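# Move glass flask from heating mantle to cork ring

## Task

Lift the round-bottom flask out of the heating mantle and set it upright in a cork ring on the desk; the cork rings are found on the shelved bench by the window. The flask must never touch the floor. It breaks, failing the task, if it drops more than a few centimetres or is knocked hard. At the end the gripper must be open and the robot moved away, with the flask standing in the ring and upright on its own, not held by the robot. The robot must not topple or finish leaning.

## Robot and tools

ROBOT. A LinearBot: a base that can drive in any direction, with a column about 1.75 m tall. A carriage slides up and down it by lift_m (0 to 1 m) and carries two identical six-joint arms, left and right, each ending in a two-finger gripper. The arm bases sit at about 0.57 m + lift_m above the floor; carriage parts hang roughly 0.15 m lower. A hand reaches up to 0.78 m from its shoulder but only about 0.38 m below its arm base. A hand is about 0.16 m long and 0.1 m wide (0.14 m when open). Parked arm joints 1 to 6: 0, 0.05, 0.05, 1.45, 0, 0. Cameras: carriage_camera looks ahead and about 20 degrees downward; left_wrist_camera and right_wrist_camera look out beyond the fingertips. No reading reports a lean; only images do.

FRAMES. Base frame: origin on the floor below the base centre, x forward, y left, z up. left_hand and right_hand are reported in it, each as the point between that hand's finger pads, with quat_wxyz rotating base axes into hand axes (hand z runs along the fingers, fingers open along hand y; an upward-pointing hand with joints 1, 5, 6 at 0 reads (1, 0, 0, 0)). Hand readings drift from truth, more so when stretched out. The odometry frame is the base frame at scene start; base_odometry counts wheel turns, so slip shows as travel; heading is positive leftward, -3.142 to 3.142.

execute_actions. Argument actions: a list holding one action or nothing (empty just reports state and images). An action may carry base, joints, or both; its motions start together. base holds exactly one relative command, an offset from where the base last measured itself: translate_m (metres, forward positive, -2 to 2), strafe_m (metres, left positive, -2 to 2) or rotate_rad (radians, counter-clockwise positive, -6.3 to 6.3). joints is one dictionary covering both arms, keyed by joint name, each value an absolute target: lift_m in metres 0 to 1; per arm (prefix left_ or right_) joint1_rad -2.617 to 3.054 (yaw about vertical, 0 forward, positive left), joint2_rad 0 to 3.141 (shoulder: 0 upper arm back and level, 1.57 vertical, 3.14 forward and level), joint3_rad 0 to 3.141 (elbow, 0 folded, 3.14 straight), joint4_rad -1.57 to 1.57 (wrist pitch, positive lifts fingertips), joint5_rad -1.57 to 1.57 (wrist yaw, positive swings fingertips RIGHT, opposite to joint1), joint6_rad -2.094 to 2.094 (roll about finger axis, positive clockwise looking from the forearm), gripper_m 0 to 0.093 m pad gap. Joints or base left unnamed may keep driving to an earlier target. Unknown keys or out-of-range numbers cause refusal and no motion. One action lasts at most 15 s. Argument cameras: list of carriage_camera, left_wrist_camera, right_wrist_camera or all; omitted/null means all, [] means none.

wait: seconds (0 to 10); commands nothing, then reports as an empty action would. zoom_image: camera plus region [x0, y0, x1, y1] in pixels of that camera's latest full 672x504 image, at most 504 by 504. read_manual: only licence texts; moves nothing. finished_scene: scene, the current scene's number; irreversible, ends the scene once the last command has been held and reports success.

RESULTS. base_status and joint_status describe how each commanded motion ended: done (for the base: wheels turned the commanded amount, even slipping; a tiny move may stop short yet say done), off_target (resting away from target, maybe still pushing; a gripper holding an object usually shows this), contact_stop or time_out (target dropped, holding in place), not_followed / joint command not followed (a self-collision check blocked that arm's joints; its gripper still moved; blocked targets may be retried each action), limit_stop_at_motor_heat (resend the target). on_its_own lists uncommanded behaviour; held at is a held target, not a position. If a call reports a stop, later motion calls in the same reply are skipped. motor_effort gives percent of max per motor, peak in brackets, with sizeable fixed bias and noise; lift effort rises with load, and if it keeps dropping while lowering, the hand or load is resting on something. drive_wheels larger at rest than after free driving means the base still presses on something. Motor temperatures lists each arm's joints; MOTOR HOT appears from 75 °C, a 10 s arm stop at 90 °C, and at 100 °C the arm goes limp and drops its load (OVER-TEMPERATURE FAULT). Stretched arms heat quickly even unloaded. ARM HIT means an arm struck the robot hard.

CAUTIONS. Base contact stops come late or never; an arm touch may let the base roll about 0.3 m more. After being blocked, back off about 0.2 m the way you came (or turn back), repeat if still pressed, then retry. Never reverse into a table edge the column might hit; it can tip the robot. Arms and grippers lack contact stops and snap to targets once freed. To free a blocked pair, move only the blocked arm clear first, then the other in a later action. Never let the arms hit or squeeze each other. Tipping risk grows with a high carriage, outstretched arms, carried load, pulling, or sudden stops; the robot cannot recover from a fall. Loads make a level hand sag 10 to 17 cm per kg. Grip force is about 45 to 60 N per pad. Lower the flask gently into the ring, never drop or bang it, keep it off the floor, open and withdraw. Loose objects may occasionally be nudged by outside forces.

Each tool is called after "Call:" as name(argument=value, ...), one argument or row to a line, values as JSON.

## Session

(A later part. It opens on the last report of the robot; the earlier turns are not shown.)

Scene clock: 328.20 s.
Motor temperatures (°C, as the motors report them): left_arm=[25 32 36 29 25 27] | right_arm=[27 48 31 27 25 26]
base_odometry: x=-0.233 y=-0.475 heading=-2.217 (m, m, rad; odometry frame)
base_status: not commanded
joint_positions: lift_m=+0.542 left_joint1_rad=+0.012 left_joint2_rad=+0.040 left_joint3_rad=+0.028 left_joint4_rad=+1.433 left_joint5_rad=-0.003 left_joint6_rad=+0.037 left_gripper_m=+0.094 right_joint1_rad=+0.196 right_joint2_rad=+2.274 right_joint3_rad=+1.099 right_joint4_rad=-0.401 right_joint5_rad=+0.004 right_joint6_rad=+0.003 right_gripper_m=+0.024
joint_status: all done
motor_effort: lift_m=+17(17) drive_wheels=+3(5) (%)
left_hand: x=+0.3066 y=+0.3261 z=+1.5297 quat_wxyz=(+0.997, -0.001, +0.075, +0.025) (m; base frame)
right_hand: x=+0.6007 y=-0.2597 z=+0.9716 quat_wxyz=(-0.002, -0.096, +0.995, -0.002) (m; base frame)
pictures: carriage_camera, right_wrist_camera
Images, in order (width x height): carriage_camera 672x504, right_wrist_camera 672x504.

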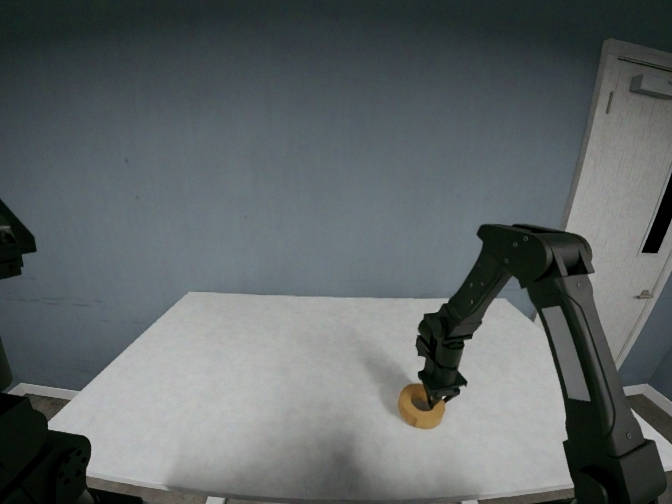

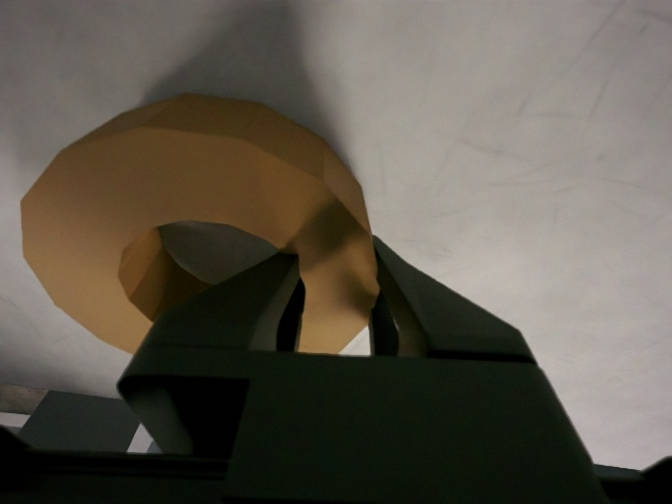

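Call:
execute_actions(
  actions=[
    {"joints": {"lift_m": 0.533}},
  ],
  cameras=["right_wrist_camera"],
)

Scene clock: 333.77 s.
Motor temperatures (°C, as the motors report them): left_arm=[25 32 36 29 25 27] | right_arm=[27 48 31 27 25 26]
base_odometry: x=-0.233 y=-0.475 heading=-2.217 (m, m, rad; odometry frame)
base_status: not commanded
joint_positions: lift_m=+0.533 left_joint1_rad=+0.012 left_joint2_rad=+0.040 left_joint3_rad=+0.028 left_joint4_rad=+1.433 left_joint5_rad=-0.003 left_joint6_rad=+0.037 left_gripper_m=+0.094 right_joint1_rad=+0.197 right_joint2_rad=+2.264 right_joint3_rad=+1.099 right_joint4_rad=-0.410 right_joint5_rad=+0.003 right_joint6_rad=+0.003 right_gripper_m=+0.024
joint_status: all done
motor_effort: lift_m=+16(18) drive_wheels=-5(5) (%)
left_hand: x=+0.3065 y=+0.3261 z=+1.5209 quat_wxyz=(+0.997, -0.001, +0.075, +0.025) (m; base frame)
right_hand: x=+0.6009 y=-0.2593 z=+0.9660 quat_wxyz=(-0.002, -0.097, +0.995, -0.002) (m; base frame)
pictures: right_wrist_camera
Images, in order (width x height): right_wrist_camera 672x504.

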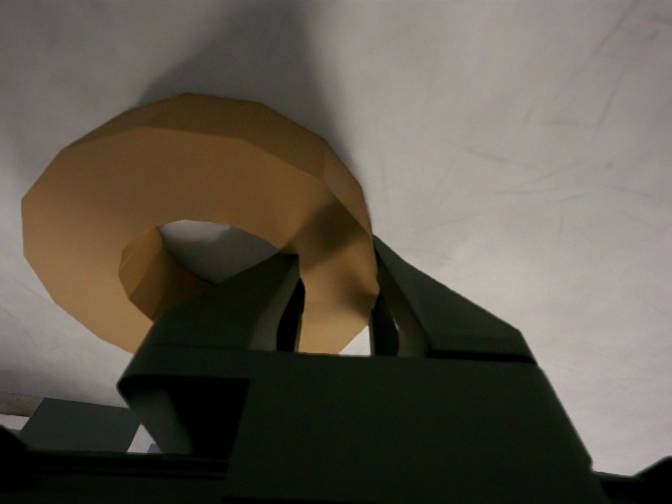

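Call:
execute_actions(
  actions=[
    {"joints": {"lift_m": 0.537, "right_gripper_m": 0.06}},
  ],
  cameras=["right_wrist_camera"],
)

Call:
execute_actions(
  actions=[
    {"joints": {"lift_m": 0.60}},
  ],
  cameras=["carriage_camera", "right_wrist_camera"],
)

Scene clock: 345.80 s.
Motor temperatures (°C, as the motors report them): left_arm=[25 32 36 29 25 27] | right_arm=[27 47 31 27 25 26]
base_odometry: x=-0.233 y=-0.475 heading=-2.217 (m, m, rad; odometry frame)
base_status: not commanded
joint_positions: lift_m=+0.537 left_joint1_rad=+0.012 left_joint2_rad=+0.040 left_joint3_rad=+0.028 left_joint4_rad=+1.433 left_joint5_rad=-0.003 left_joint6_rad=+0.037 left_gripper_m=+0.094 right_joint1_rad=+0.197 right_joint2_rad=+2.265 right_joint3_rad=+1.099 right_joint4_rad=-0.404 right_joint5_rad=+0.003 right_joint6_rad=+0.003 right_gripper_m=+0.060
joint_status: all done
motor_effort: lift_m=+18(22) drive_wheels=-4(5) (%)
left_hand: x=+0.3066 y=+0.3261 z=+1.5246 quat_wxyz=(+0.997, -0.001, +0.075, +0.025) (m; base frame)
right_hand: x=+0.6020 y=-0.2591 z=+0.9694 quat_wxyz=(+0.000, -0.097, +0.995, -0.002) (m; base frame)
pictures: right_wrist_camera
Images, in order (width x height): right_wrist_camera 672x504.

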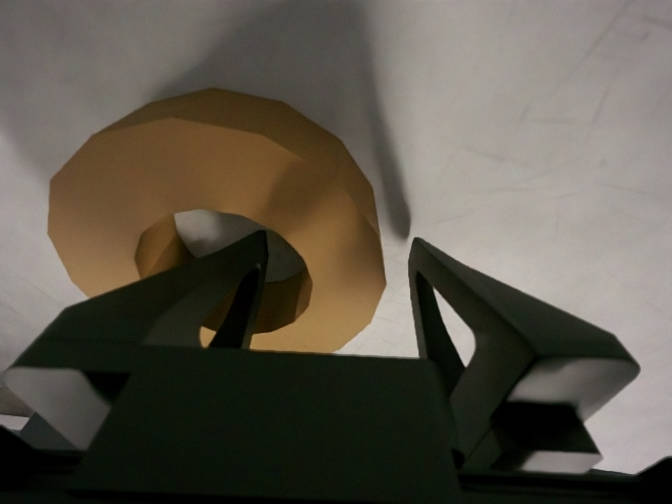

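Scene clock: 346.60 s.
Motor temperatures (°C, as the motors report them): left_arm=[25 32 36 29 25 27] | right_arm=[27 47 31 27 25 26]
base_odometry: x=-0.233 y=-0.475 heading=-2.217 (m, m, rad; odometry frame)
base_status: not commanded
joint_positions: lift_m=+0.600 left_joint1_rad=+0.012 left_joint2_rad=+0.040 left_joint3_rad=+0.028 left_joint4_rad=+1.433 left_joint5_rad=-0.003 left_joint6_rad=+0.037 left_gripper_m=+0.094 right_joint1_rad=+0.197 right_joint2_rad=+2.267 right_joint3_rad=+1.099 right_joint4_rad=-0.402 right_joint5_rad=+0.003 right_joint6_rad=+0.003 right_gripper_m=+0.060
joint_status: all done
motor_effort: lift_m=+18(22) drive_wheels=-5(5) (%)
left_hand: x=+0.3065 y=+0.3261 z=+1.5877 quat_wxyz=(+0.997, -0.001, +0.075, +0.025) (m; base frame)
right_hand: x=+0.6023 y=-0.2590 z=+1.0320 quat_wxyz=(+0.001, -0.097, +0.995, -0.002) (m; base frame)
pictures: carriage_camera, right_wrist_camera
Images, in order (width x height): carriage_camera 672x504, right_wrist_camera 672x504.

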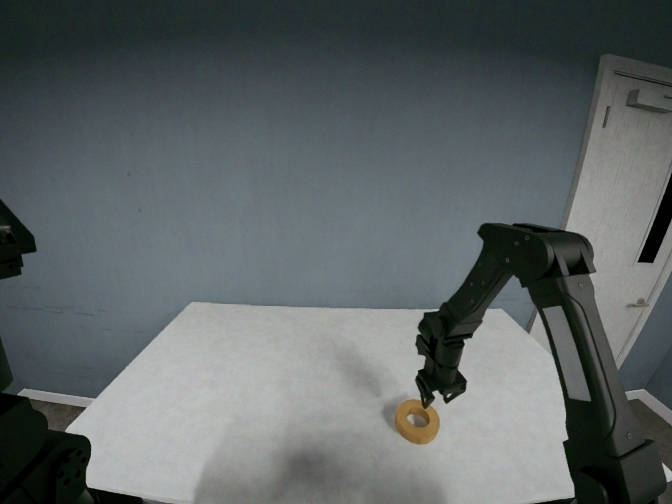

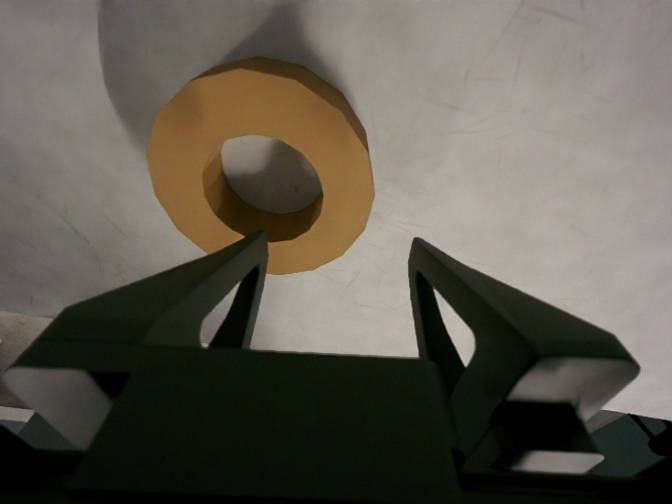

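Call:
execute_actions(
  actions=[
    {"base": {"translate_m": -0.42}, "joints": {"right_joint1_rad": 0.0, "right_joint2_rad": 1.2, "right_joint3_rad": 0.7, "right_joint4_rad": 0.5, "right_gripper_m": 0.08}},
  ],
  cameras=["carriage_camera"],
)

Call:
execute_actions(
  actions=[
    {"base": {"rotate_rad": -1.57}, "joints": {"lift_m": 0.30}},
  ],
  cameras=["carriage_camera", "right_wrist_camera"],
)

Scene clock: 371.00 s.
Motor temperatures (°C, as the motors report them): left_arm=[25 32 36 29 25 27] | right_arm=[27 46 31 28 25 26]
base_odometry: x=+0.019 y=-0.140 heading=-2.217 (m, m, rad; odometry frame)
base_status: done
joint_positions: lift_m=+0.600 left_joint1_rad=+0.012 left_joint2_rad=+0.040 left_joint3_rad=+0.028 left_joint4_rad=+1.437 left_joint5_rad=-0.003 left_joint6_rad=+0.037 left_gripper_m=+0.094 right_joint1_rad=-0.006 right_joint2_rad=+1.211 right_joint3_rad=+0.714 right_joint4_rad=+0.498 right_joint5_rad=+0.003 right_joint6_rad=+0.003 right_gripper_m=+0.080
joint_status: all done
motor_effort: lift_m=+18(18) drive_wheels=+0(15) (%)
left_hand: x=+0.3057 y=+0.3261 z=+1.5878 quat_wxyz=(+0.997, -0.001, +0.073, +0.025) (m; base frame)
right_hand: x=+0.6848 y=-0.3282 z=+1.4602 quat_wxyz=(+0.707, +0.004, +0.707, -0.002) (m; base frame)
pictures: carriage_camera
Images, in order (width x height): carriage_camera 672x504.

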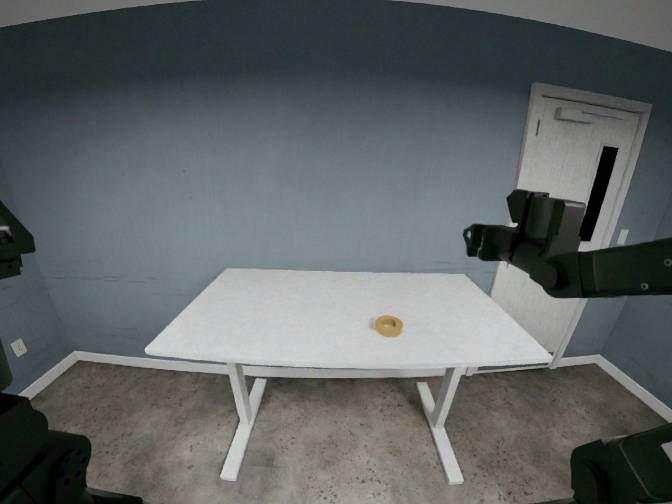

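Scene clock: 374.10 s.
Motor temperatures (°C, as the motors report them): left_arm=[25 32 36 29 25 27] | right_arm=[27 45 31 29 25 26]
base_odometry: x=+0.019 y=-0.140 heading=+2.497 (m, m, rad; odometry frame)
base_status: done
joint_positions: lift_m=+0.300 left_joint1_rad=+0.012 left_joint2_rad=+0.040 left_joint3_rad=+0.028 left_joint4_rad=+1.433 left_joint5_rad=-0.004 left_joint6_rad=+0.037 left_gripper_m=+0.094 right_joint1_rad=-0.006 right_joint2_rad=+1.211 right_joint3_rad=+0.710 right_joint4_rad=+0.490 right_joint5_rad=+0.003 right_joint6_rad=+0.003 right_gripper_m=+0.080
joint_status: all done
motor_effort: lift_m=+17(17) drive_wheels=+3(9) (%)
left_hand: x=+0.3066 y=+0.3262 z=+1.2877 quat_wxyz=(+0.997, -0.001, +0.075, +0.025) (m; base frame)
right_hand: x=+0.6845 y=-0.3282 z=+1.1564 quat_wxyz=(+0.703, +0.004, +0.711, -0.002) (m; base frame)
pictures: carriage_camera, right_wrist_camera
Images, in order (width x height): carriage_camera 672x504, right_wrist_camera 672x504.

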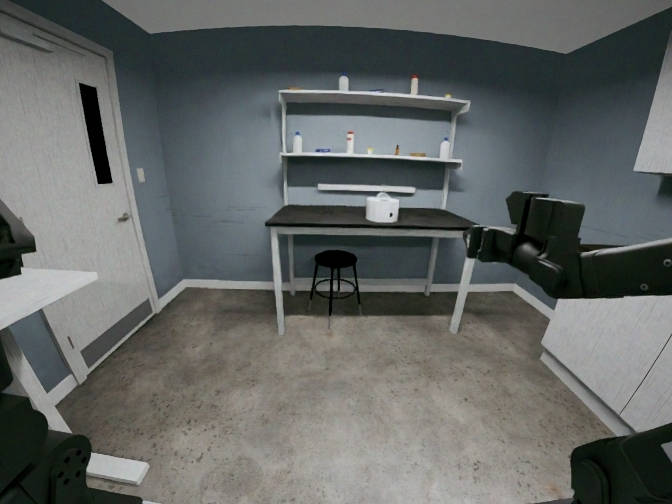

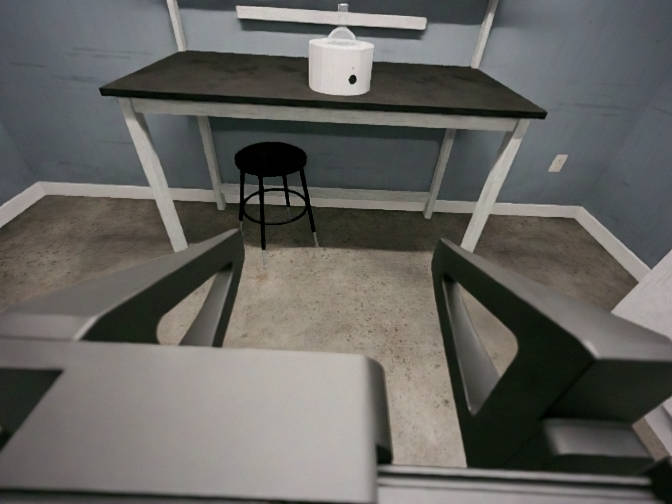

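Call:
execute_actions(
  actions=[
    {"base": {"translate_m": 0.98}},
  ],
  cameras=["carriage_camera", "right_wrist_camera"],
)

Scene clock: 383.87 s.
Motor temperatures (°C, as the motors report them): left_arm=[25 32 37 29 25 27] | right_arm=[27 43 33 32 25 26]
base_odometry: x=-0.763 y=+0.451 heading=+2.496 (m, m, rad; odometry frame)
base_status: done
joint_positions: lift_m=+0.300 left_joint1_rad=+0.012 left_joint2_rad=+0.040 left_joint3_rad=+0.028 left_joint4_rad=+1.433 left_joint5_rad=-0.004 left_joint6_rad=+0.037 left_gripper_m=+0.094 right_joint1_rad=-0.006 right_joint2_rad=+1.211 right_joint3_rad=+0.710 right_joint4_rad=+0.490 right_joint5_rad=+0.003 right_joint6_rad=+0.003 right_gripper_m=+0.080
joint_status: not commanded
motor_effort: lift_m=+17(17) drive_wheels=+4(14) (%)
left_hand: x=+0.3066 y=+0.3262 z=+1.2877 quat_wxyz=(+0.997, -0.001, +0.075, +0.025) (m; base frame)
right_hand: x=+0.6845 y=-0.3282 z=+1.1564 quat_wxyz=(+0.703, +0.004, +0.711, -0.002) (m; base frame)
pictures: carriage_camera, right_wrist_camera
Images, in order (width x height): carriage_camera 672x504, right_wrist_camera 672x504.

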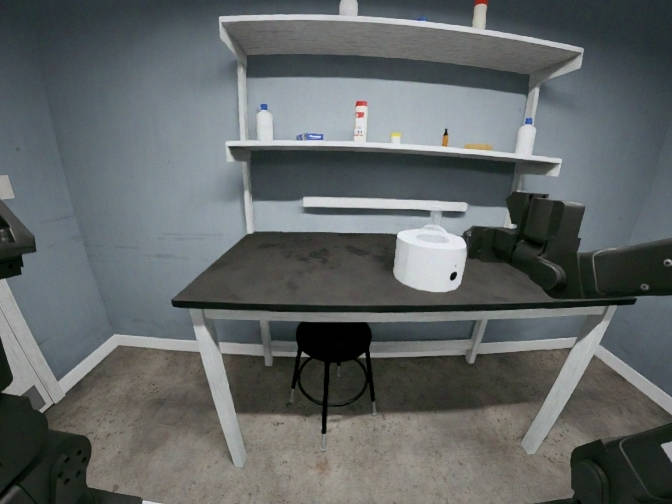

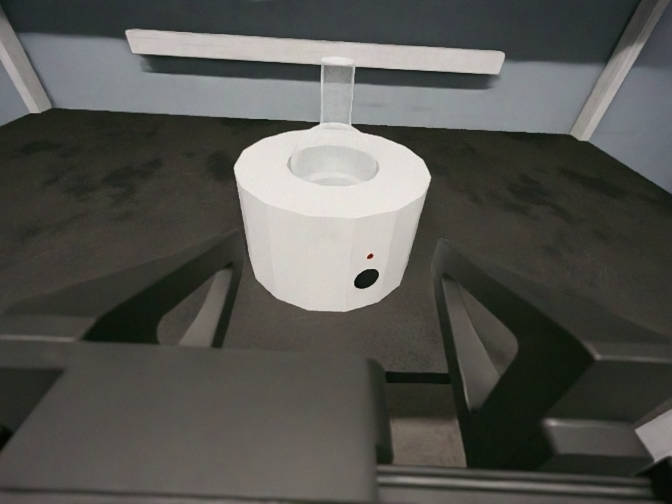

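Call:
zoom_image(
  camera="right_wrist_camera",
  region=[220, 30, 450, 230],
)

Call:
zoom_image(
  camera="carriage_camera",
  region=[380, 185, 520, 305],
)

Region (220, 30, 450, 230) of right_wrist_camera's 672x504 image, scaled by 2.191, with more detail than that image has; it fills the top 438 rows of this view, and the rest is white.

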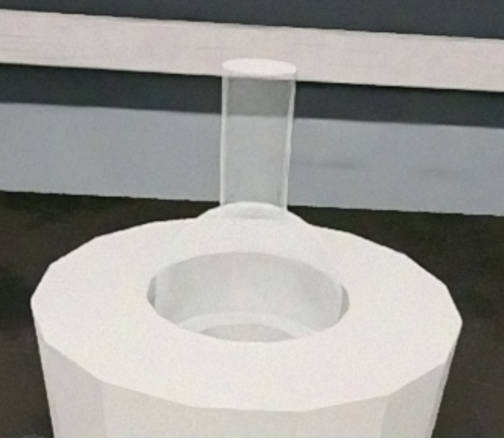

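Region (380, 185, 520, 305) of carriage_camera's 672x504 image, scaled by 3.600, with more detail than that image has; it fills the top 432 rows of this view, and the rest is white.

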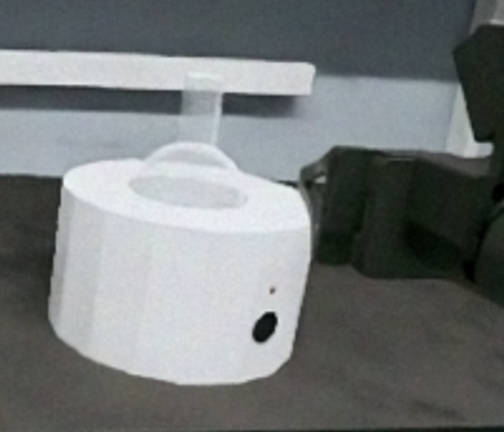

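Call:
execute_actions(
  actions=[
    {"base": {"translate_m": 0.235}, "joints": {"lift_m": 0.288}},
  ],
  cameras=["carriage_camera", "right_wrist_camera"],
)

Scene clock: 412.00 s.
Motor temperatures (°C, as the motors report them): left_arm=[25 32 37 29 25 27] | right_arm=[27 40 35 37 25 26]
base_odometry: x=-0.950 y=+0.592 heading=+2.495 (m, m, rad; odometry frame)
base_status: done
joint_positions: lift_m=+0.288 left_joint1_rad=+0.012 left_joint2_rad=+0.040 left_joint3_rad=+0.028 left_joint4_rad=+1.433 left_joint5_rad=-0.004 left_joint6_rad=+0.037 left_gripper_m=+0.094 right_joint1_rad=-0.006 right_joint2_rad=+1.210 right_joint3_rad=+0.707 right_joint4_rad=+0.491 right_joint5_rad=+0.003 right_joint6_rad=+0.003 right_gripper_m=+0.080
joint_status: all done
motor_effort: lift_m=+17(18) drive_wheels=-5(11) (%)
left_hand: x=+0.3065 y=+0.3262 z=+1.2757 quat_wxyz=(+0.997, -0.001, +0.075, +0.025) (m; base frame)
right_hand: x=+0.6840 y=-0.3282 z=+1.1433 quat_wxyz=(+0.703, +0.004, +0.712, -0.002) (m; base frame)
pictures: carriage_camera, right_wrist_camera
Images, in order (width x height): carriage_camera 672x504, right_wrist_camera 672x504.

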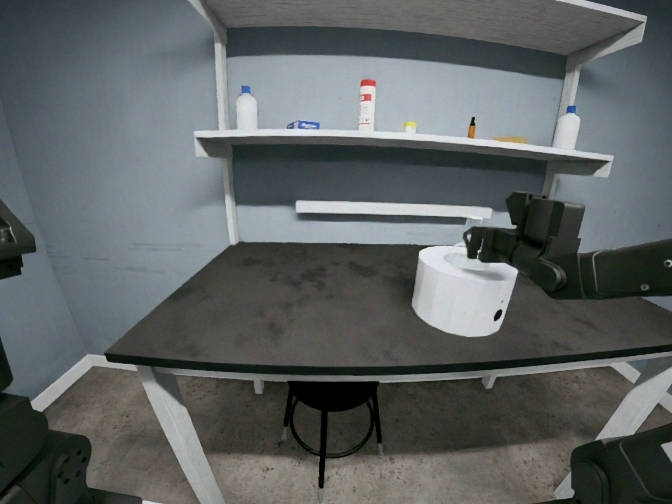

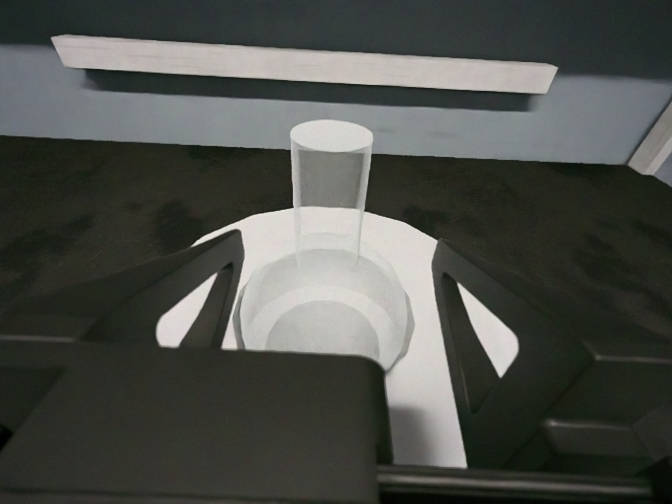

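Call:
execute_actions(
  actions=[
    {"base": {"translate_m": 0.04}, "joints": {"right_joint1_rad": 0.012}},
  ],
  cameras=["carriage_camera", "right_wrist_camera"],
)

Call:
zoom_image(
  camera="carriage_camera",
  region=[420, 190, 580, 310],
)

Scene clock: 423.50 s.
Motor temperatures (°C, as the motors report them): left_arm=[25 32 37 29 25 27] | right_arm=[27 40 35 38 25 26]
base_odometry: x=-0.982 y=+0.617 heading=+2.494 (m, m, rad; odometry frame)
base_status: done
joint_positions: lift_m=+0.288 left_joint1_rad=+0.012 left_joint2_rad=+0.040 left_joint3_rad=+0.028 left_joint4_rad=+1.433 left_joint5_rad=-0.004 left_joint6_rad=+0.037 left_gripper_m=+0.094 right_joint1_rad=+0.003 right_joint2_rad=+1.210 right_joint3_rad=+0.707 right_joint4_rad=+0.491 right_joint5_rad=+0.003 right_joint6_rad=+0.003 right_gripper_m=+0.080
joint_status: all done
motor_effort: lift_m=+17(17) drive_wheels=+4(9) (%)
left_hand: x=+0.3066 y=+0.3262 z=+1.2757 quat_wxyz=(+0.997, -0.001, +0.075, +0.025) (m; base frame)
right_hand: x=+0.6841 y=-0.3242 z=+1.1433 quat_wxyz=(+0.703, +0.001, +0.712, +0.001) (m; base frame)
pictures: carriage_camera, right_wrist_camera
Images, in order (width x height): carriage_camera 672x504, right_wrist_camera 672x504.

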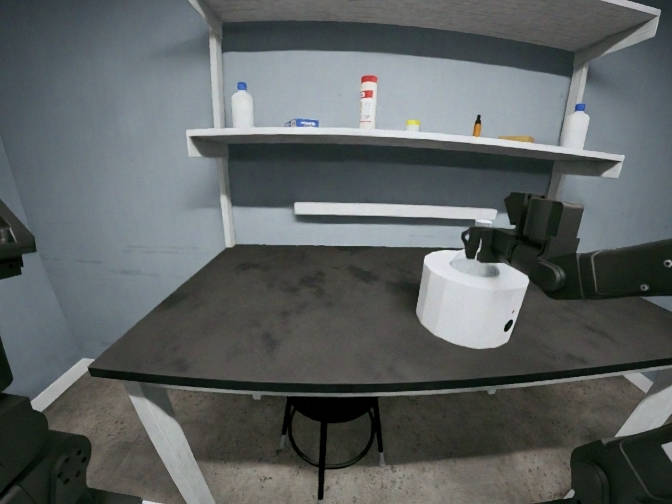

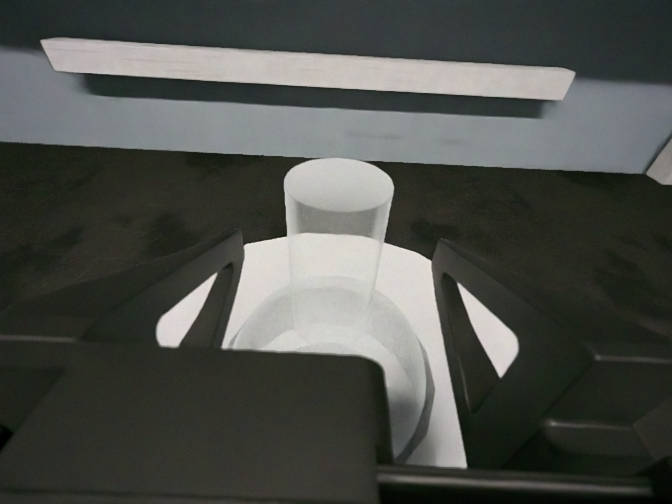

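Region (420, 190, 580, 310) of carriage_camera's 672x504 image, scaled by 3.150, with more detail than that image has; it fills the top 378 rows of this view, and the rest is white.

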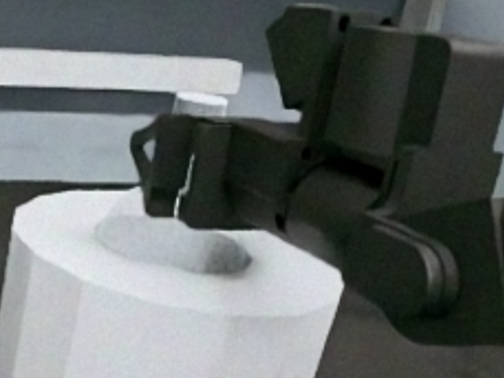

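Call:
execute_actions(
  actions=[
    {"base": {"translate_m": 0.009}, "joints": {"lift_m": 0.291}},
  ],
  cameras=["right_wrist_camera"],
)

Call:
execute_actions(
  actions=[
    {"joints": {"right_gripper_m": 0.042}},
  ],
  cameras=["carriage_camera", "right_wrist_camera"],
)

Scene clock: 433.03 s.
Motor temperatures (°C, as the motors report them): left_arm=[25 32 37 29 25 27] | right_arm=[27 39 36 38 25 26]
base_odometry: x=-0.989 y=+0.622 heading=+2.493 (m, m, rad; odometry frame)
base_status: done
joint_positions: lift_m=+0.291 left_joint1_rad=+0.012 left_joint2_rad=+0.040 left_joint3_rad=+0.028 left_joint4_rad=+1.433 left_joint5_rad=-0.004 left_joint6_rad=+0.037 left_gripper_m=+0.094 right_joint1_rad=+0.003 right_joint2_rad=+1.210 right_joint3_rad=+0.707 right_joint4_rad=+0.494 right_joint5_rad=+0.003 right_joint6_rad=+0.003 right_gripper_m=+0.080
joint_status: all done
motor_effort: lift_m=+18(21) drive_wheels=+2(9) (%)
left_hand: x=+0.3065 y=+0.3262 z=+1.2786 quat_wxyz=(+0.997, -0.001, +0.075, +0.025) (m; base frame)
right_hand: x=+0.6841 y=-0.3242 z=+1.1470 quat_wxyz=(+0.704, +0.001, +0.710, +0.001) (m; base frame)
pictures: right_wrist_camera
Images, in order (width x height): right_wrist_camera 672x504.

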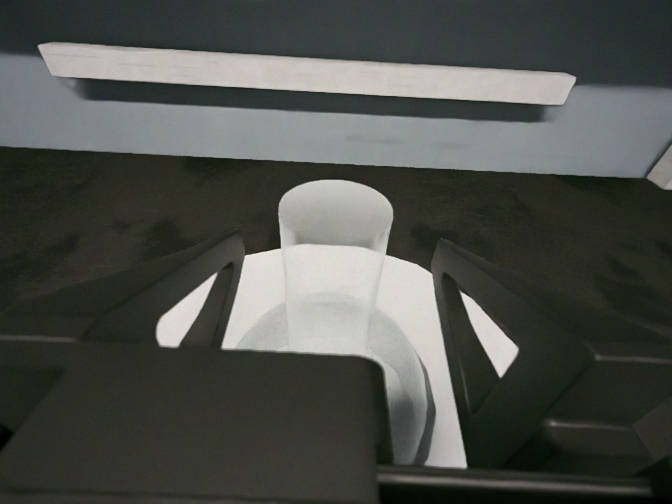

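Scene clock: 433.60 s.
Motor temperatures (°C, as the motors report them): left_arm=[25 32 37 29 25 27] | right_arm=[27 39 36 38 25 26]
base_odometry: x=-0.989 y=+0.622 heading=+2.493 (m, m, rad; odometry frame)
base_status: not commanded
joint_positions: lift_m=+0.291 left_joint1_rad=+0.012 left_joint2_rad=+0.040 left_joint3_rad=+0.028 left_joint4_rad=+1.433 left_joint5_rad=-0.004 left_joint6_rad=+0.037 left_gripper_m=+0.094 right_joint1_rad=+0.003 right_joint2_rad=+1.210 right_joint3_rad=+0.707 right_joint4_rad=+0.494 right_joint5_rad=+0.003 right_joint6_rad=+0.003 right_gripper_m=+0.042
joint_status: all done
motor_effort: lift_m=+18(18) drive_wheels=+3(4) (%)
left_hand: x=+0.3065 y=+0.3262 z=+1.2786 quat_wxyz=(+0.997, -0.001, +0.075, +0.025) (m; base frame)
right_hand: x=+0.6841 y=-0.3242 z=+1.1470 quat_wxyz=(+0.704, +0.001, +0.710, +0.001) (m; base frame)
pictures: carriage_camera, right_wrist_camera
Images, in order (width x height): carriage_camera 672x504, right_wrist_camera 672x504.

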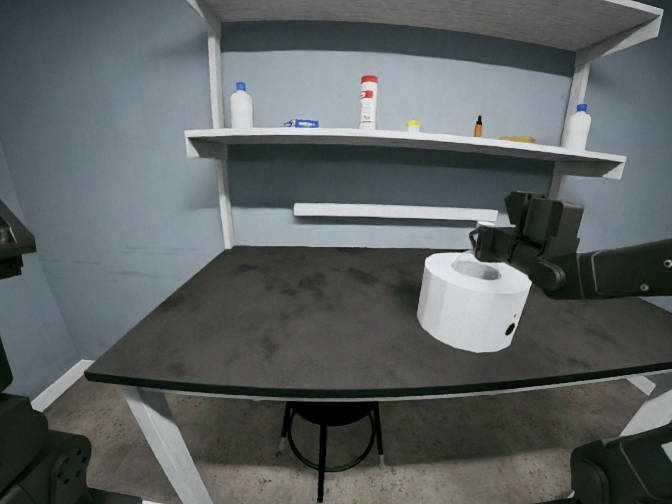

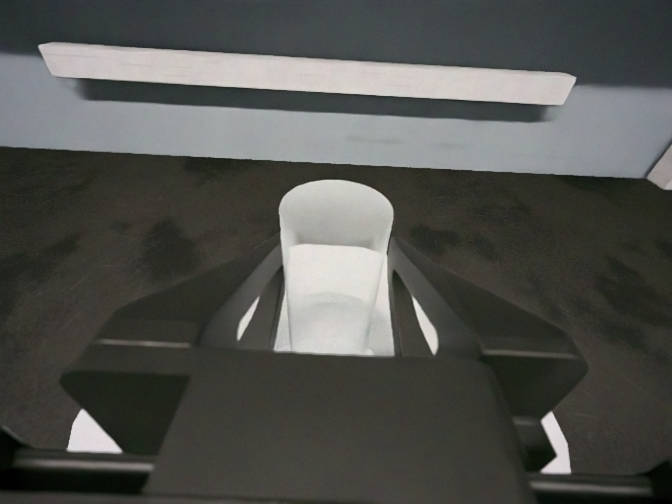

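Call:
execute_actions(
  actions=[
    {"joints": {"right_gripper_m": 0.035}},
  ],
  cameras=[],
)

Call:
execute_actions(
  actions=[
    {"joints": {"right_gripper_m": 0.024}},
  ],
  cameras=["right_wrist_camera"],
)

Scene clock: 440.67 s.
Motor temperatures (°C, as the motors report them): left_arm=[25 32 37 29 25 27] | right_arm=[27 39 36 39 25 26]
base_odometry: x=-0.989 y=+0.622 heading=+2.493 (m, m, rad; odometry frame)
base_status: not commanded
joint_positions: lift_m=+0.291 left_joint1_rad=+0.012 left_joint2_rad=+0.040 left_joint3_rad=+0.028 left_joint4_rad=+1.433 left_joint5_rad=-0.004 left_joint6_rad=+0.037 left_gripper_m=+0.094 right_joint1_rad=+0.003 right_joint2_rad=+1.210 right_joint3_rad=+0.707 right_joint4_rad=+0.494 right_joint5_rad=+0.003 right_joint6_rad=+0.003 right_gripper_m=+0.035
joint_status: all done
motor_effort: lift_m=+18(18) drive_wheels=+3(2) (%)
left_hand: x=+0.3065 y=+0.3262 z=+1.2786 quat_wxyz=(+0.997, -0.001, +0.075, +0.025) (m; base frame)
right_hand: x=+0.6841 y=-0.3242 z=+1.1470 quat_wxyz=(+0.704, +0.001, +0.710, +0.001) (m; base frame)
pictures: none
No camera images: the call's "cameras" was empty. Leave "cameras" out to get every camera's image.

Scene clock: 441.10 s.
Motor temperatures (°C, as the motors report them): left_arm=[25 32 37 29 25 27] | right_arm=[27 39 36 39 25 26]
base_odometry: x=-0.989 y=+0.622 heading=+2.493 (m, m, rad; odometry frame)
base_status: not commanded
joint_positions: lift_m=+0.291 left_joint1_rad=+0.012 left_joint2_rad=+0.040 left_joint3_rad=+0.028 left_joint4_rad=+1.433 left_joint5_rad=-0.004 left_joint6_rad=+0.037 left_gripper_m=+0.094 right_joint1_rad=+0.005 right_joint2_rad=+1.210 right_joint3_rad=+0.707 right_joint4_rad=+0.494 right_joint5_rad=+0.000 right_joint6_rad=+0.005 right_gripper_m=+0.033
joint_status: right_gripper_m off_target (ended at +0.033, target +0.024)
motor_effort: lift_m=+18(18) drive_wheels=+3(3) (%)
left_hand: x=+0.3065 y=+0.3262 z=+1.2786 quat_wxyz=(+0.997, -0.001, +0.075, +0.025) (m; base frame)
right_hand: x=+0.6841 y=-0.3229 z=+1.1470 quat_wxyz=(+0.704, +0.000, +0.710, +0.004) (m; base frame)
pictures: right_wrist_camera
Images, in order (width x height): right_wrist_camera 672x504.

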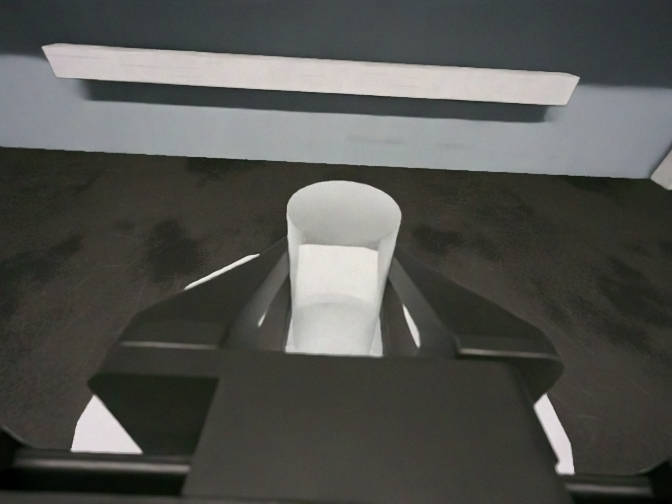

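Gripped at 0.033. A small test lift first.

Call:
execute_actions(
  actions=[
    {"joints": {"lift_m": 0.31}},
  ],
  cameras=["carriage_camera", "right_wrist_camera"],
)

Scene clock: 445.90 s.
Motor temperatures (°C, as the motors report them): left_arm=[25 32 37 29 25 27] | right_arm=[27 39 36 39 25 26]
base_odometry: x=-0.989 y=+0.622 heading=+2.493 (m, m, rad; odometry frame)
base_status: not commanded
joint_positions: lift_m=+0.310 left_joint1_rad=+0.012 left_joint2_rad=+0.040 left_joint3_rad=+0.028 left_joint4_rad=+1.433 left_joint5_rad=-0.003 left_joint6_rad=+0.037 left_gripper_m=+0.094 right_joint1_rad=+0.005 right_joint2_rad=+1.210 right_joint3_rad=+0.703 right_joint4_rad=+0.465 right_joint5_rad=+0.000 right_joint6_rad=+0.005 right_gripper_m=+0.033
joint_status: all done
motor_effort: lift_m=+18(21) drive_wheels=-4(3) (%)
left_hand: x=+0.3066 y=+0.3261 z=+1.2976 quat_wxyz=(+0.997, -0.001, +0.075, +0.025) (m; base frame)
right_hand: x=+0.6836 y=-0.3229 z=+1.1570 quat_wxyz=(+0.692, +0.000, +0.722, +0.004) (m; base frame)
pictures: carriage_camera, right_wrist_camera
Images, in order (width x height): carriage_camera 672x504, right_wrist_camera 672x504.

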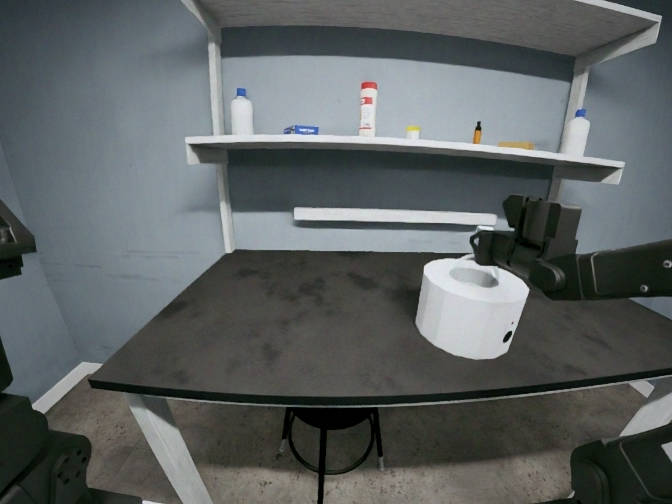

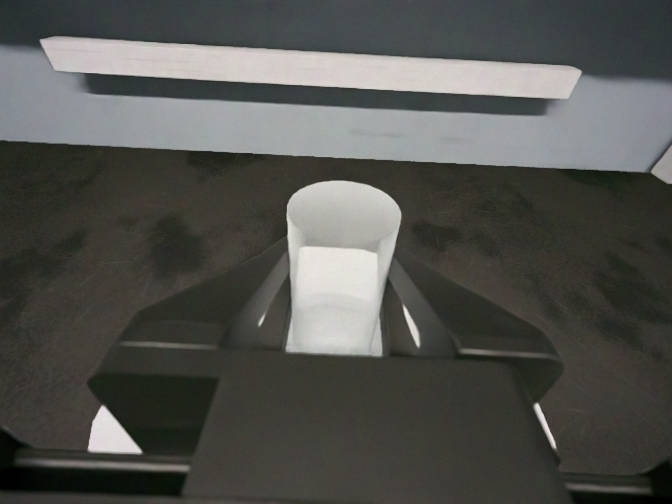

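Call:
execute_actions(
  actions=[
    {"joints": {"lift_m": 0.39, "right_joint4_rad": 0.533}},
  ],
  cameras=["carriage_camera", "right_wrist_camera"],
)

Scene clock: 455.67 s.
Motor temperatures (°C, as the motors report them): left_arm=[25 32 37 29 25 27] | right_arm=[27 39 37 41 25 26]
base_odometry: x=-0.989 y=+0.622 heading=+2.493 (m, m, rad; odometry frame)
base_status: not commanded
joint_positions: lift_m=+0.390 left_joint1_rad=+0.012 left_joint2_rad=+0.040 left_joint3_rad=+0.028 left_joint4_rad=+1.434 left_joint5_rad=-0.003 left_joint6_rad=+0.037 left_gripper_m=+0.094 right_joint1_rad=+0.005 right_joint2_rad=+1.210 right_joint3_rad=+0.695 right_joint4_rad=+0.486 right_joint5_rad=+0.000 right_joint6_rad=+0.005 right_gripper_m=+0.033
joint_status: right_joint4_rad off_target (ended at +0.486, target +0.533); the others done
motor_effort: lift_m=+18(22) drive_wheels=+2(4) (%)
left_hand: x=+0.3064 y=+0.3261 z=+1.3776 quat_wxyz=(+0.997, -0.001, +0.075, +0.025) (m; base frame)
right_hand: x=+0.6832 y=-0.3229 z=+1.2382 quat_wxyz=(+0.697, +0.000, +0.717, +0.004) (m; base frame)
pictures: carriage_camera, right_wrist_camera
Images, in order (width x height): carriage_camera 672x504, right_wrist_camera 672x504.

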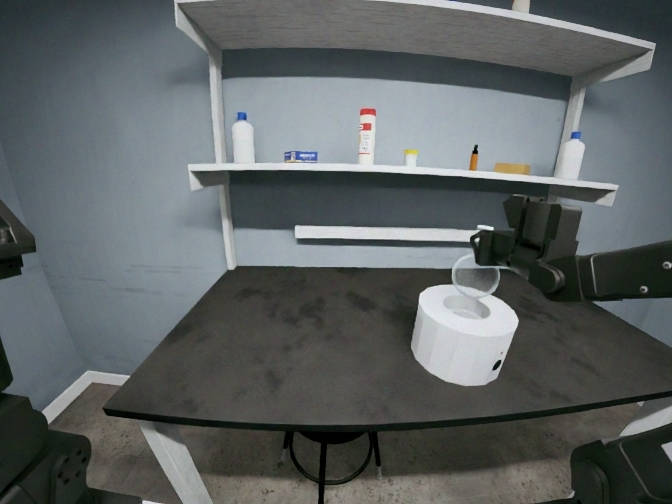

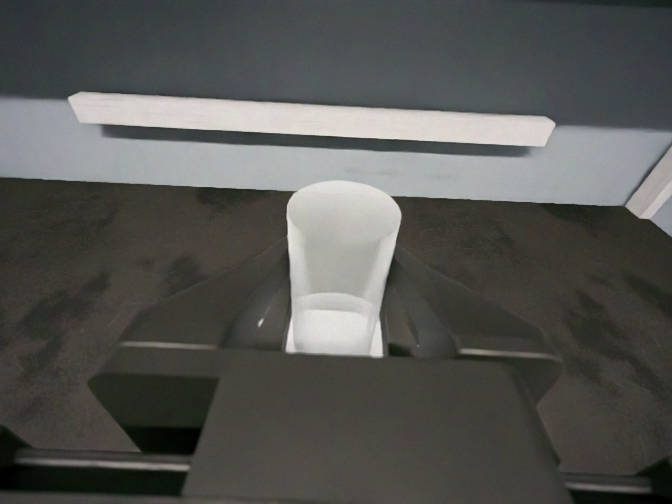

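Call:
execute_actions(
  actions=[
    {"base": {"translate_m": -1.369}, "joints": {"lift_m": 0.40, "right_joint4_rad": 0.55}},
  ],
  cameras=["carriage_camera", "right_wrist_camera"],
)

Call:
execute_actions(
  actions=[
    {"base": {"rotate_rad": 1.573}},
  ],
  cameras=["carriage_camera", "right_wrist_camera"],
)

Scene clock: 478.60 s.
Motor temperatures (°C, as the motors report them): left_arm=[25 33 38 29 25 27] | right_arm=[27 38 38 45 25 26]
base_odometry: x=+0.101 y=-0.205 heading=+2.493 (m, m, rad; odometry frame)
base_status: done
joint_positions: lift_m=+0.400 left_joint1_rad=+0.012 left_joint2_rad=+0.040 left_joint3_rad=+0.028 left_joint4_rad=+1.432 left_joint5_rad=-0.003 left_joint6_rad=+0.037 left_gripper_m=+0.094 right_joint1_rad=+0.005 right_joint2_rad=+1.210 right_joint3_rad=+0.695 right_joint4_rad=+0.502 right_joint5_rad=+0.000 right_joint6_rad=+0.005 right_gripper_m=+0.033
joint_status: right_joint4_rad off_target (ended at +0.502, target +0.550); the others done
motor_effort: lift_m=+18(21) drive_wheels=+4(13) (%)
left_hand: x=+0.3068 y=+0.3261 z=+1.3876 quat_wxyz=(+0.997, +0.000, +0.076, +0.025) (m; base frame)
right_hand: x=+0.6833 y=-0.3229 z=+1.2521 quat_wxyz=(+0.702, +0.000, +0.712, +0.004) (m; base frame)
pictures: carriage_camera, right_wrist_camera
Images, in order (width x height): carriage_camera 672x504, right_wrist_camera 672x504.

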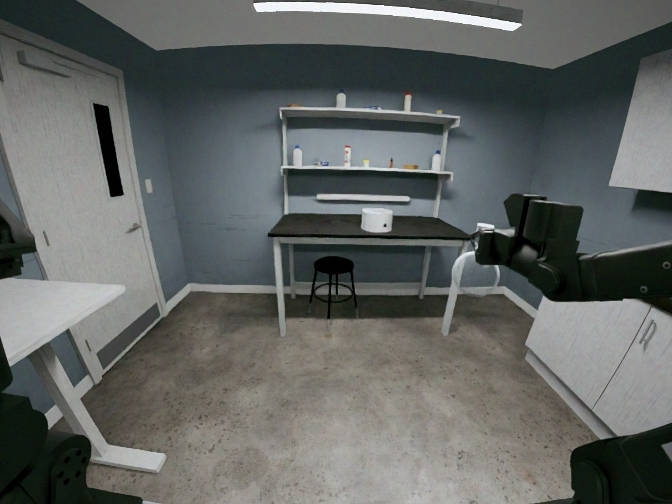

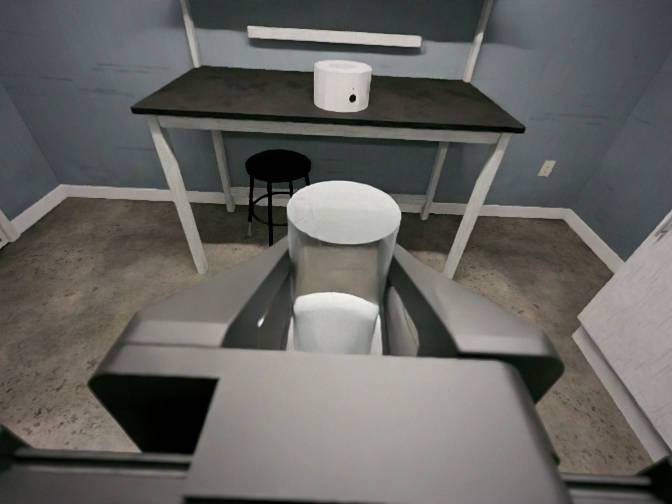

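Scene clock: 481.70 s.
Motor temperatures (°C, as the motors report them): left_arm=[25 33 38 29 25 27] | right_arm=[27 38 38 45 25 26]
base_odometry: x=+0.101 y=-0.205 heading=-2.218 (m, m, rad; odometry frame)
base_status: done
joint_positions: lift_m=+0.400 left_joint1_rad=+0.012 left_joint2_rad=+0.040 left_joint3_rad=+0.028 left_joint4_rad=+1.431 left_joint5_rad=-0.003 left_joint6_rad=+0.037 left_gripper_m=+0.094 right_joint1_rad=+0.005 right_joint2_rad=+1.210 right_joint3_rad=+0.695 right_joint4_rad=+0.502 right_joint5_rad=+0.001 right_joint6_rad=+0.005 right_gripper_m=+0.033
joint_status: not commanded
motor_effort: lift_m=+18(18) drive_wheels=+4(9) (%)
left_hand: x=+0.3070 y=+0.3261 z=+1.3876 quat_wxyz=(+0.997, +0.000, +0.076, +0.025) (m; base frame)
right_hand: x=+0.6833 y=-0.3231 z=+1.2521 quat_wxyz=(+0.702, +0.000, +0.712, +0.003) (m; base frame)
pictures: carriage_camera, right_wrist_camera
Images, in order (width x height): carriage_camera 672x504, right_wrist_camera 672x504.

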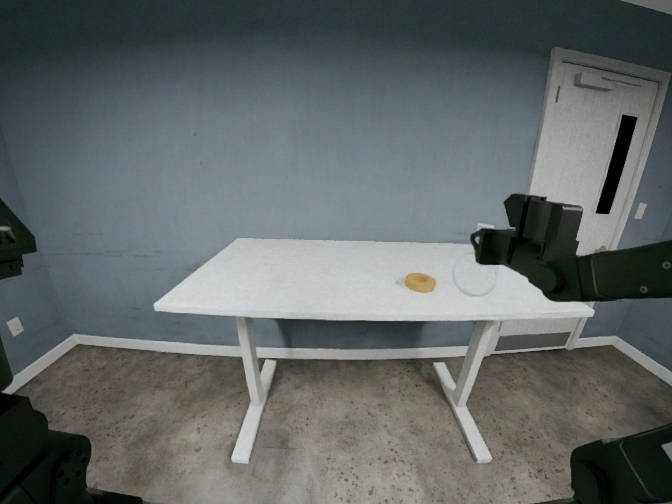

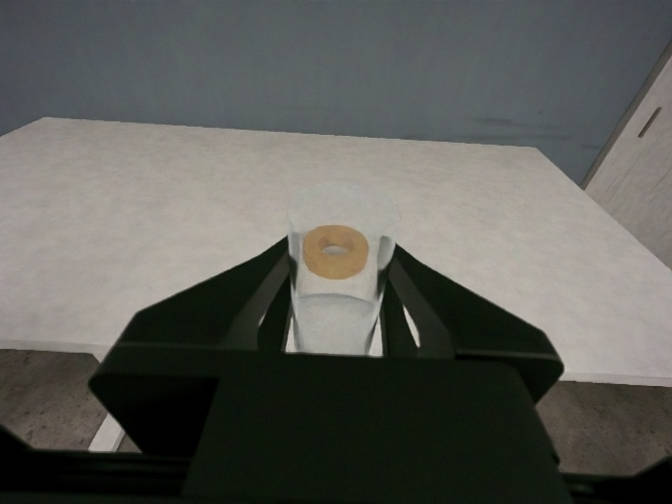

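Call:
zoom_image(
  camera="right_wrist_camera",
  region=[260, 170, 420, 360],
)

Call:
zoom_image(
  camera="carriage_camera",
  region=[390, 210, 530, 320],
)

Region (260, 170, 420, 360) of right_wrist_camera's 672x504 image, scaled by 2.653, with more detail than that image has; it fills the left 424 columns of this view, and the rest is white.

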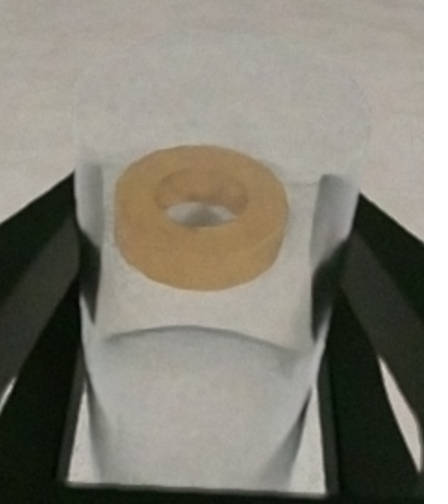

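Region (390, 210, 530, 320) of carriage_camera's 672x504 image, scaled by 3.600, with more detail than that image has; it fills the top 396 rows of this view, and the rest is white.

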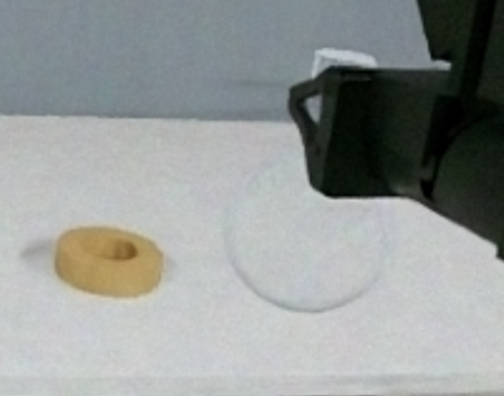

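Call:
execute_actions(
  actions=[
    {"base": {"translate_m": 0.335}, "joints": {"lift_m": 0.315, "right_joint1_rad": 0.022}},
  ],
  cameras=["carriage_camera", "right_wrist_camera"],
)

Call:
zoom_image(
  camera="carriage_camera",
  region=[410, 210, 550, 340],
)

Scene clock: 515.17 s.
Motor temperatures (°C, as the motors report them): left_arm=[25 33 38 29 25 27] | right_arm=[27 38 40 48 25 27]
base_odometry: x=-0.100 y=-0.473 heading=-2.217 (m, m, rad; odometry frame)
base_status: done
joint_positions: lift_m=+0.315 left_joint1_rad=+0.012 left_joint2_rad=+0.040 left_joint3_rad=+0.028 left_joint4_rad=+1.433 left_joint5_rad=-0.002 left_joint6_rad=+0.037 left_gripper_m=+0.094 right_joint1_rad=+0.013 right_joint2_rad=+1.210 right_joint3_rad=+0.695 right_joint4_rad=+0.497 right_joint5_rad=+0.001 right_joint6_rad=+0.005 right_gripper_m=+0.033
joint_status: all done
motor_effort: lift_m=+18(17) drive_wheels=-5(11) (%)
left_hand: x=+0.3067 y=+0.3260 z=+1.3027 quat_wxyz=(+0.997, +0.000, +0.075, +0.025) (m; base frame)
right_hand: x=+0.6832 y=-0.3197 z=+1.1659 quat_wxyz=(+0.700, -0.003, +0.714, +0.006) (m; base frame)
pictures: carriage_camera, right_wrist_camera
Images, in order (width x height): carriage_camera 672x504, right_wrist_camera 672x504.

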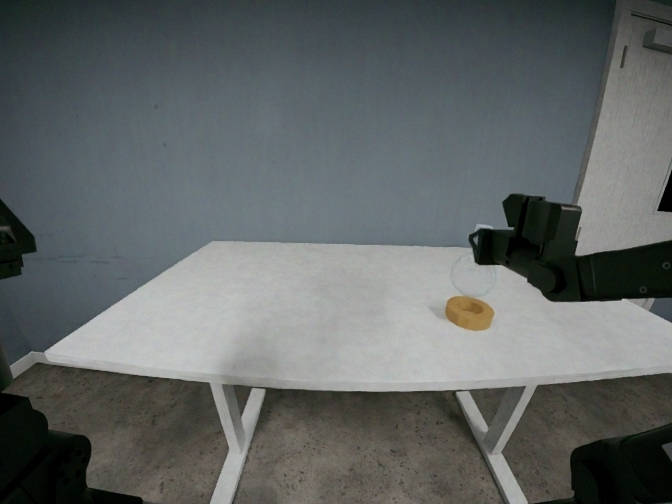

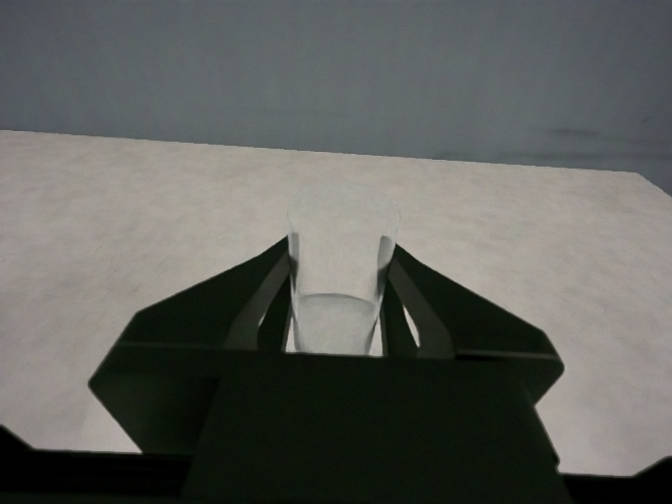

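Region (410, 210, 550, 340) of carriage_camera's 672x504 image, scaled by 3.600, with more detail than that image has; it fills the top 468 rows of this view, and the rest is white.

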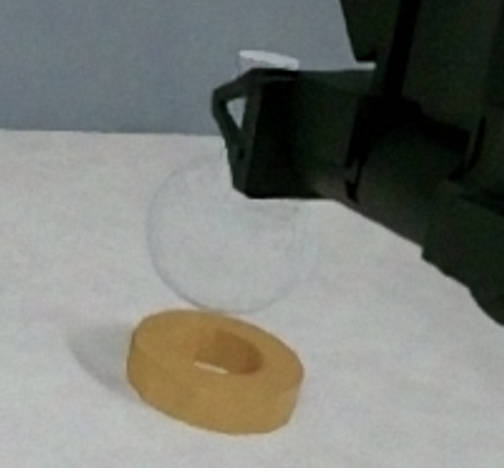

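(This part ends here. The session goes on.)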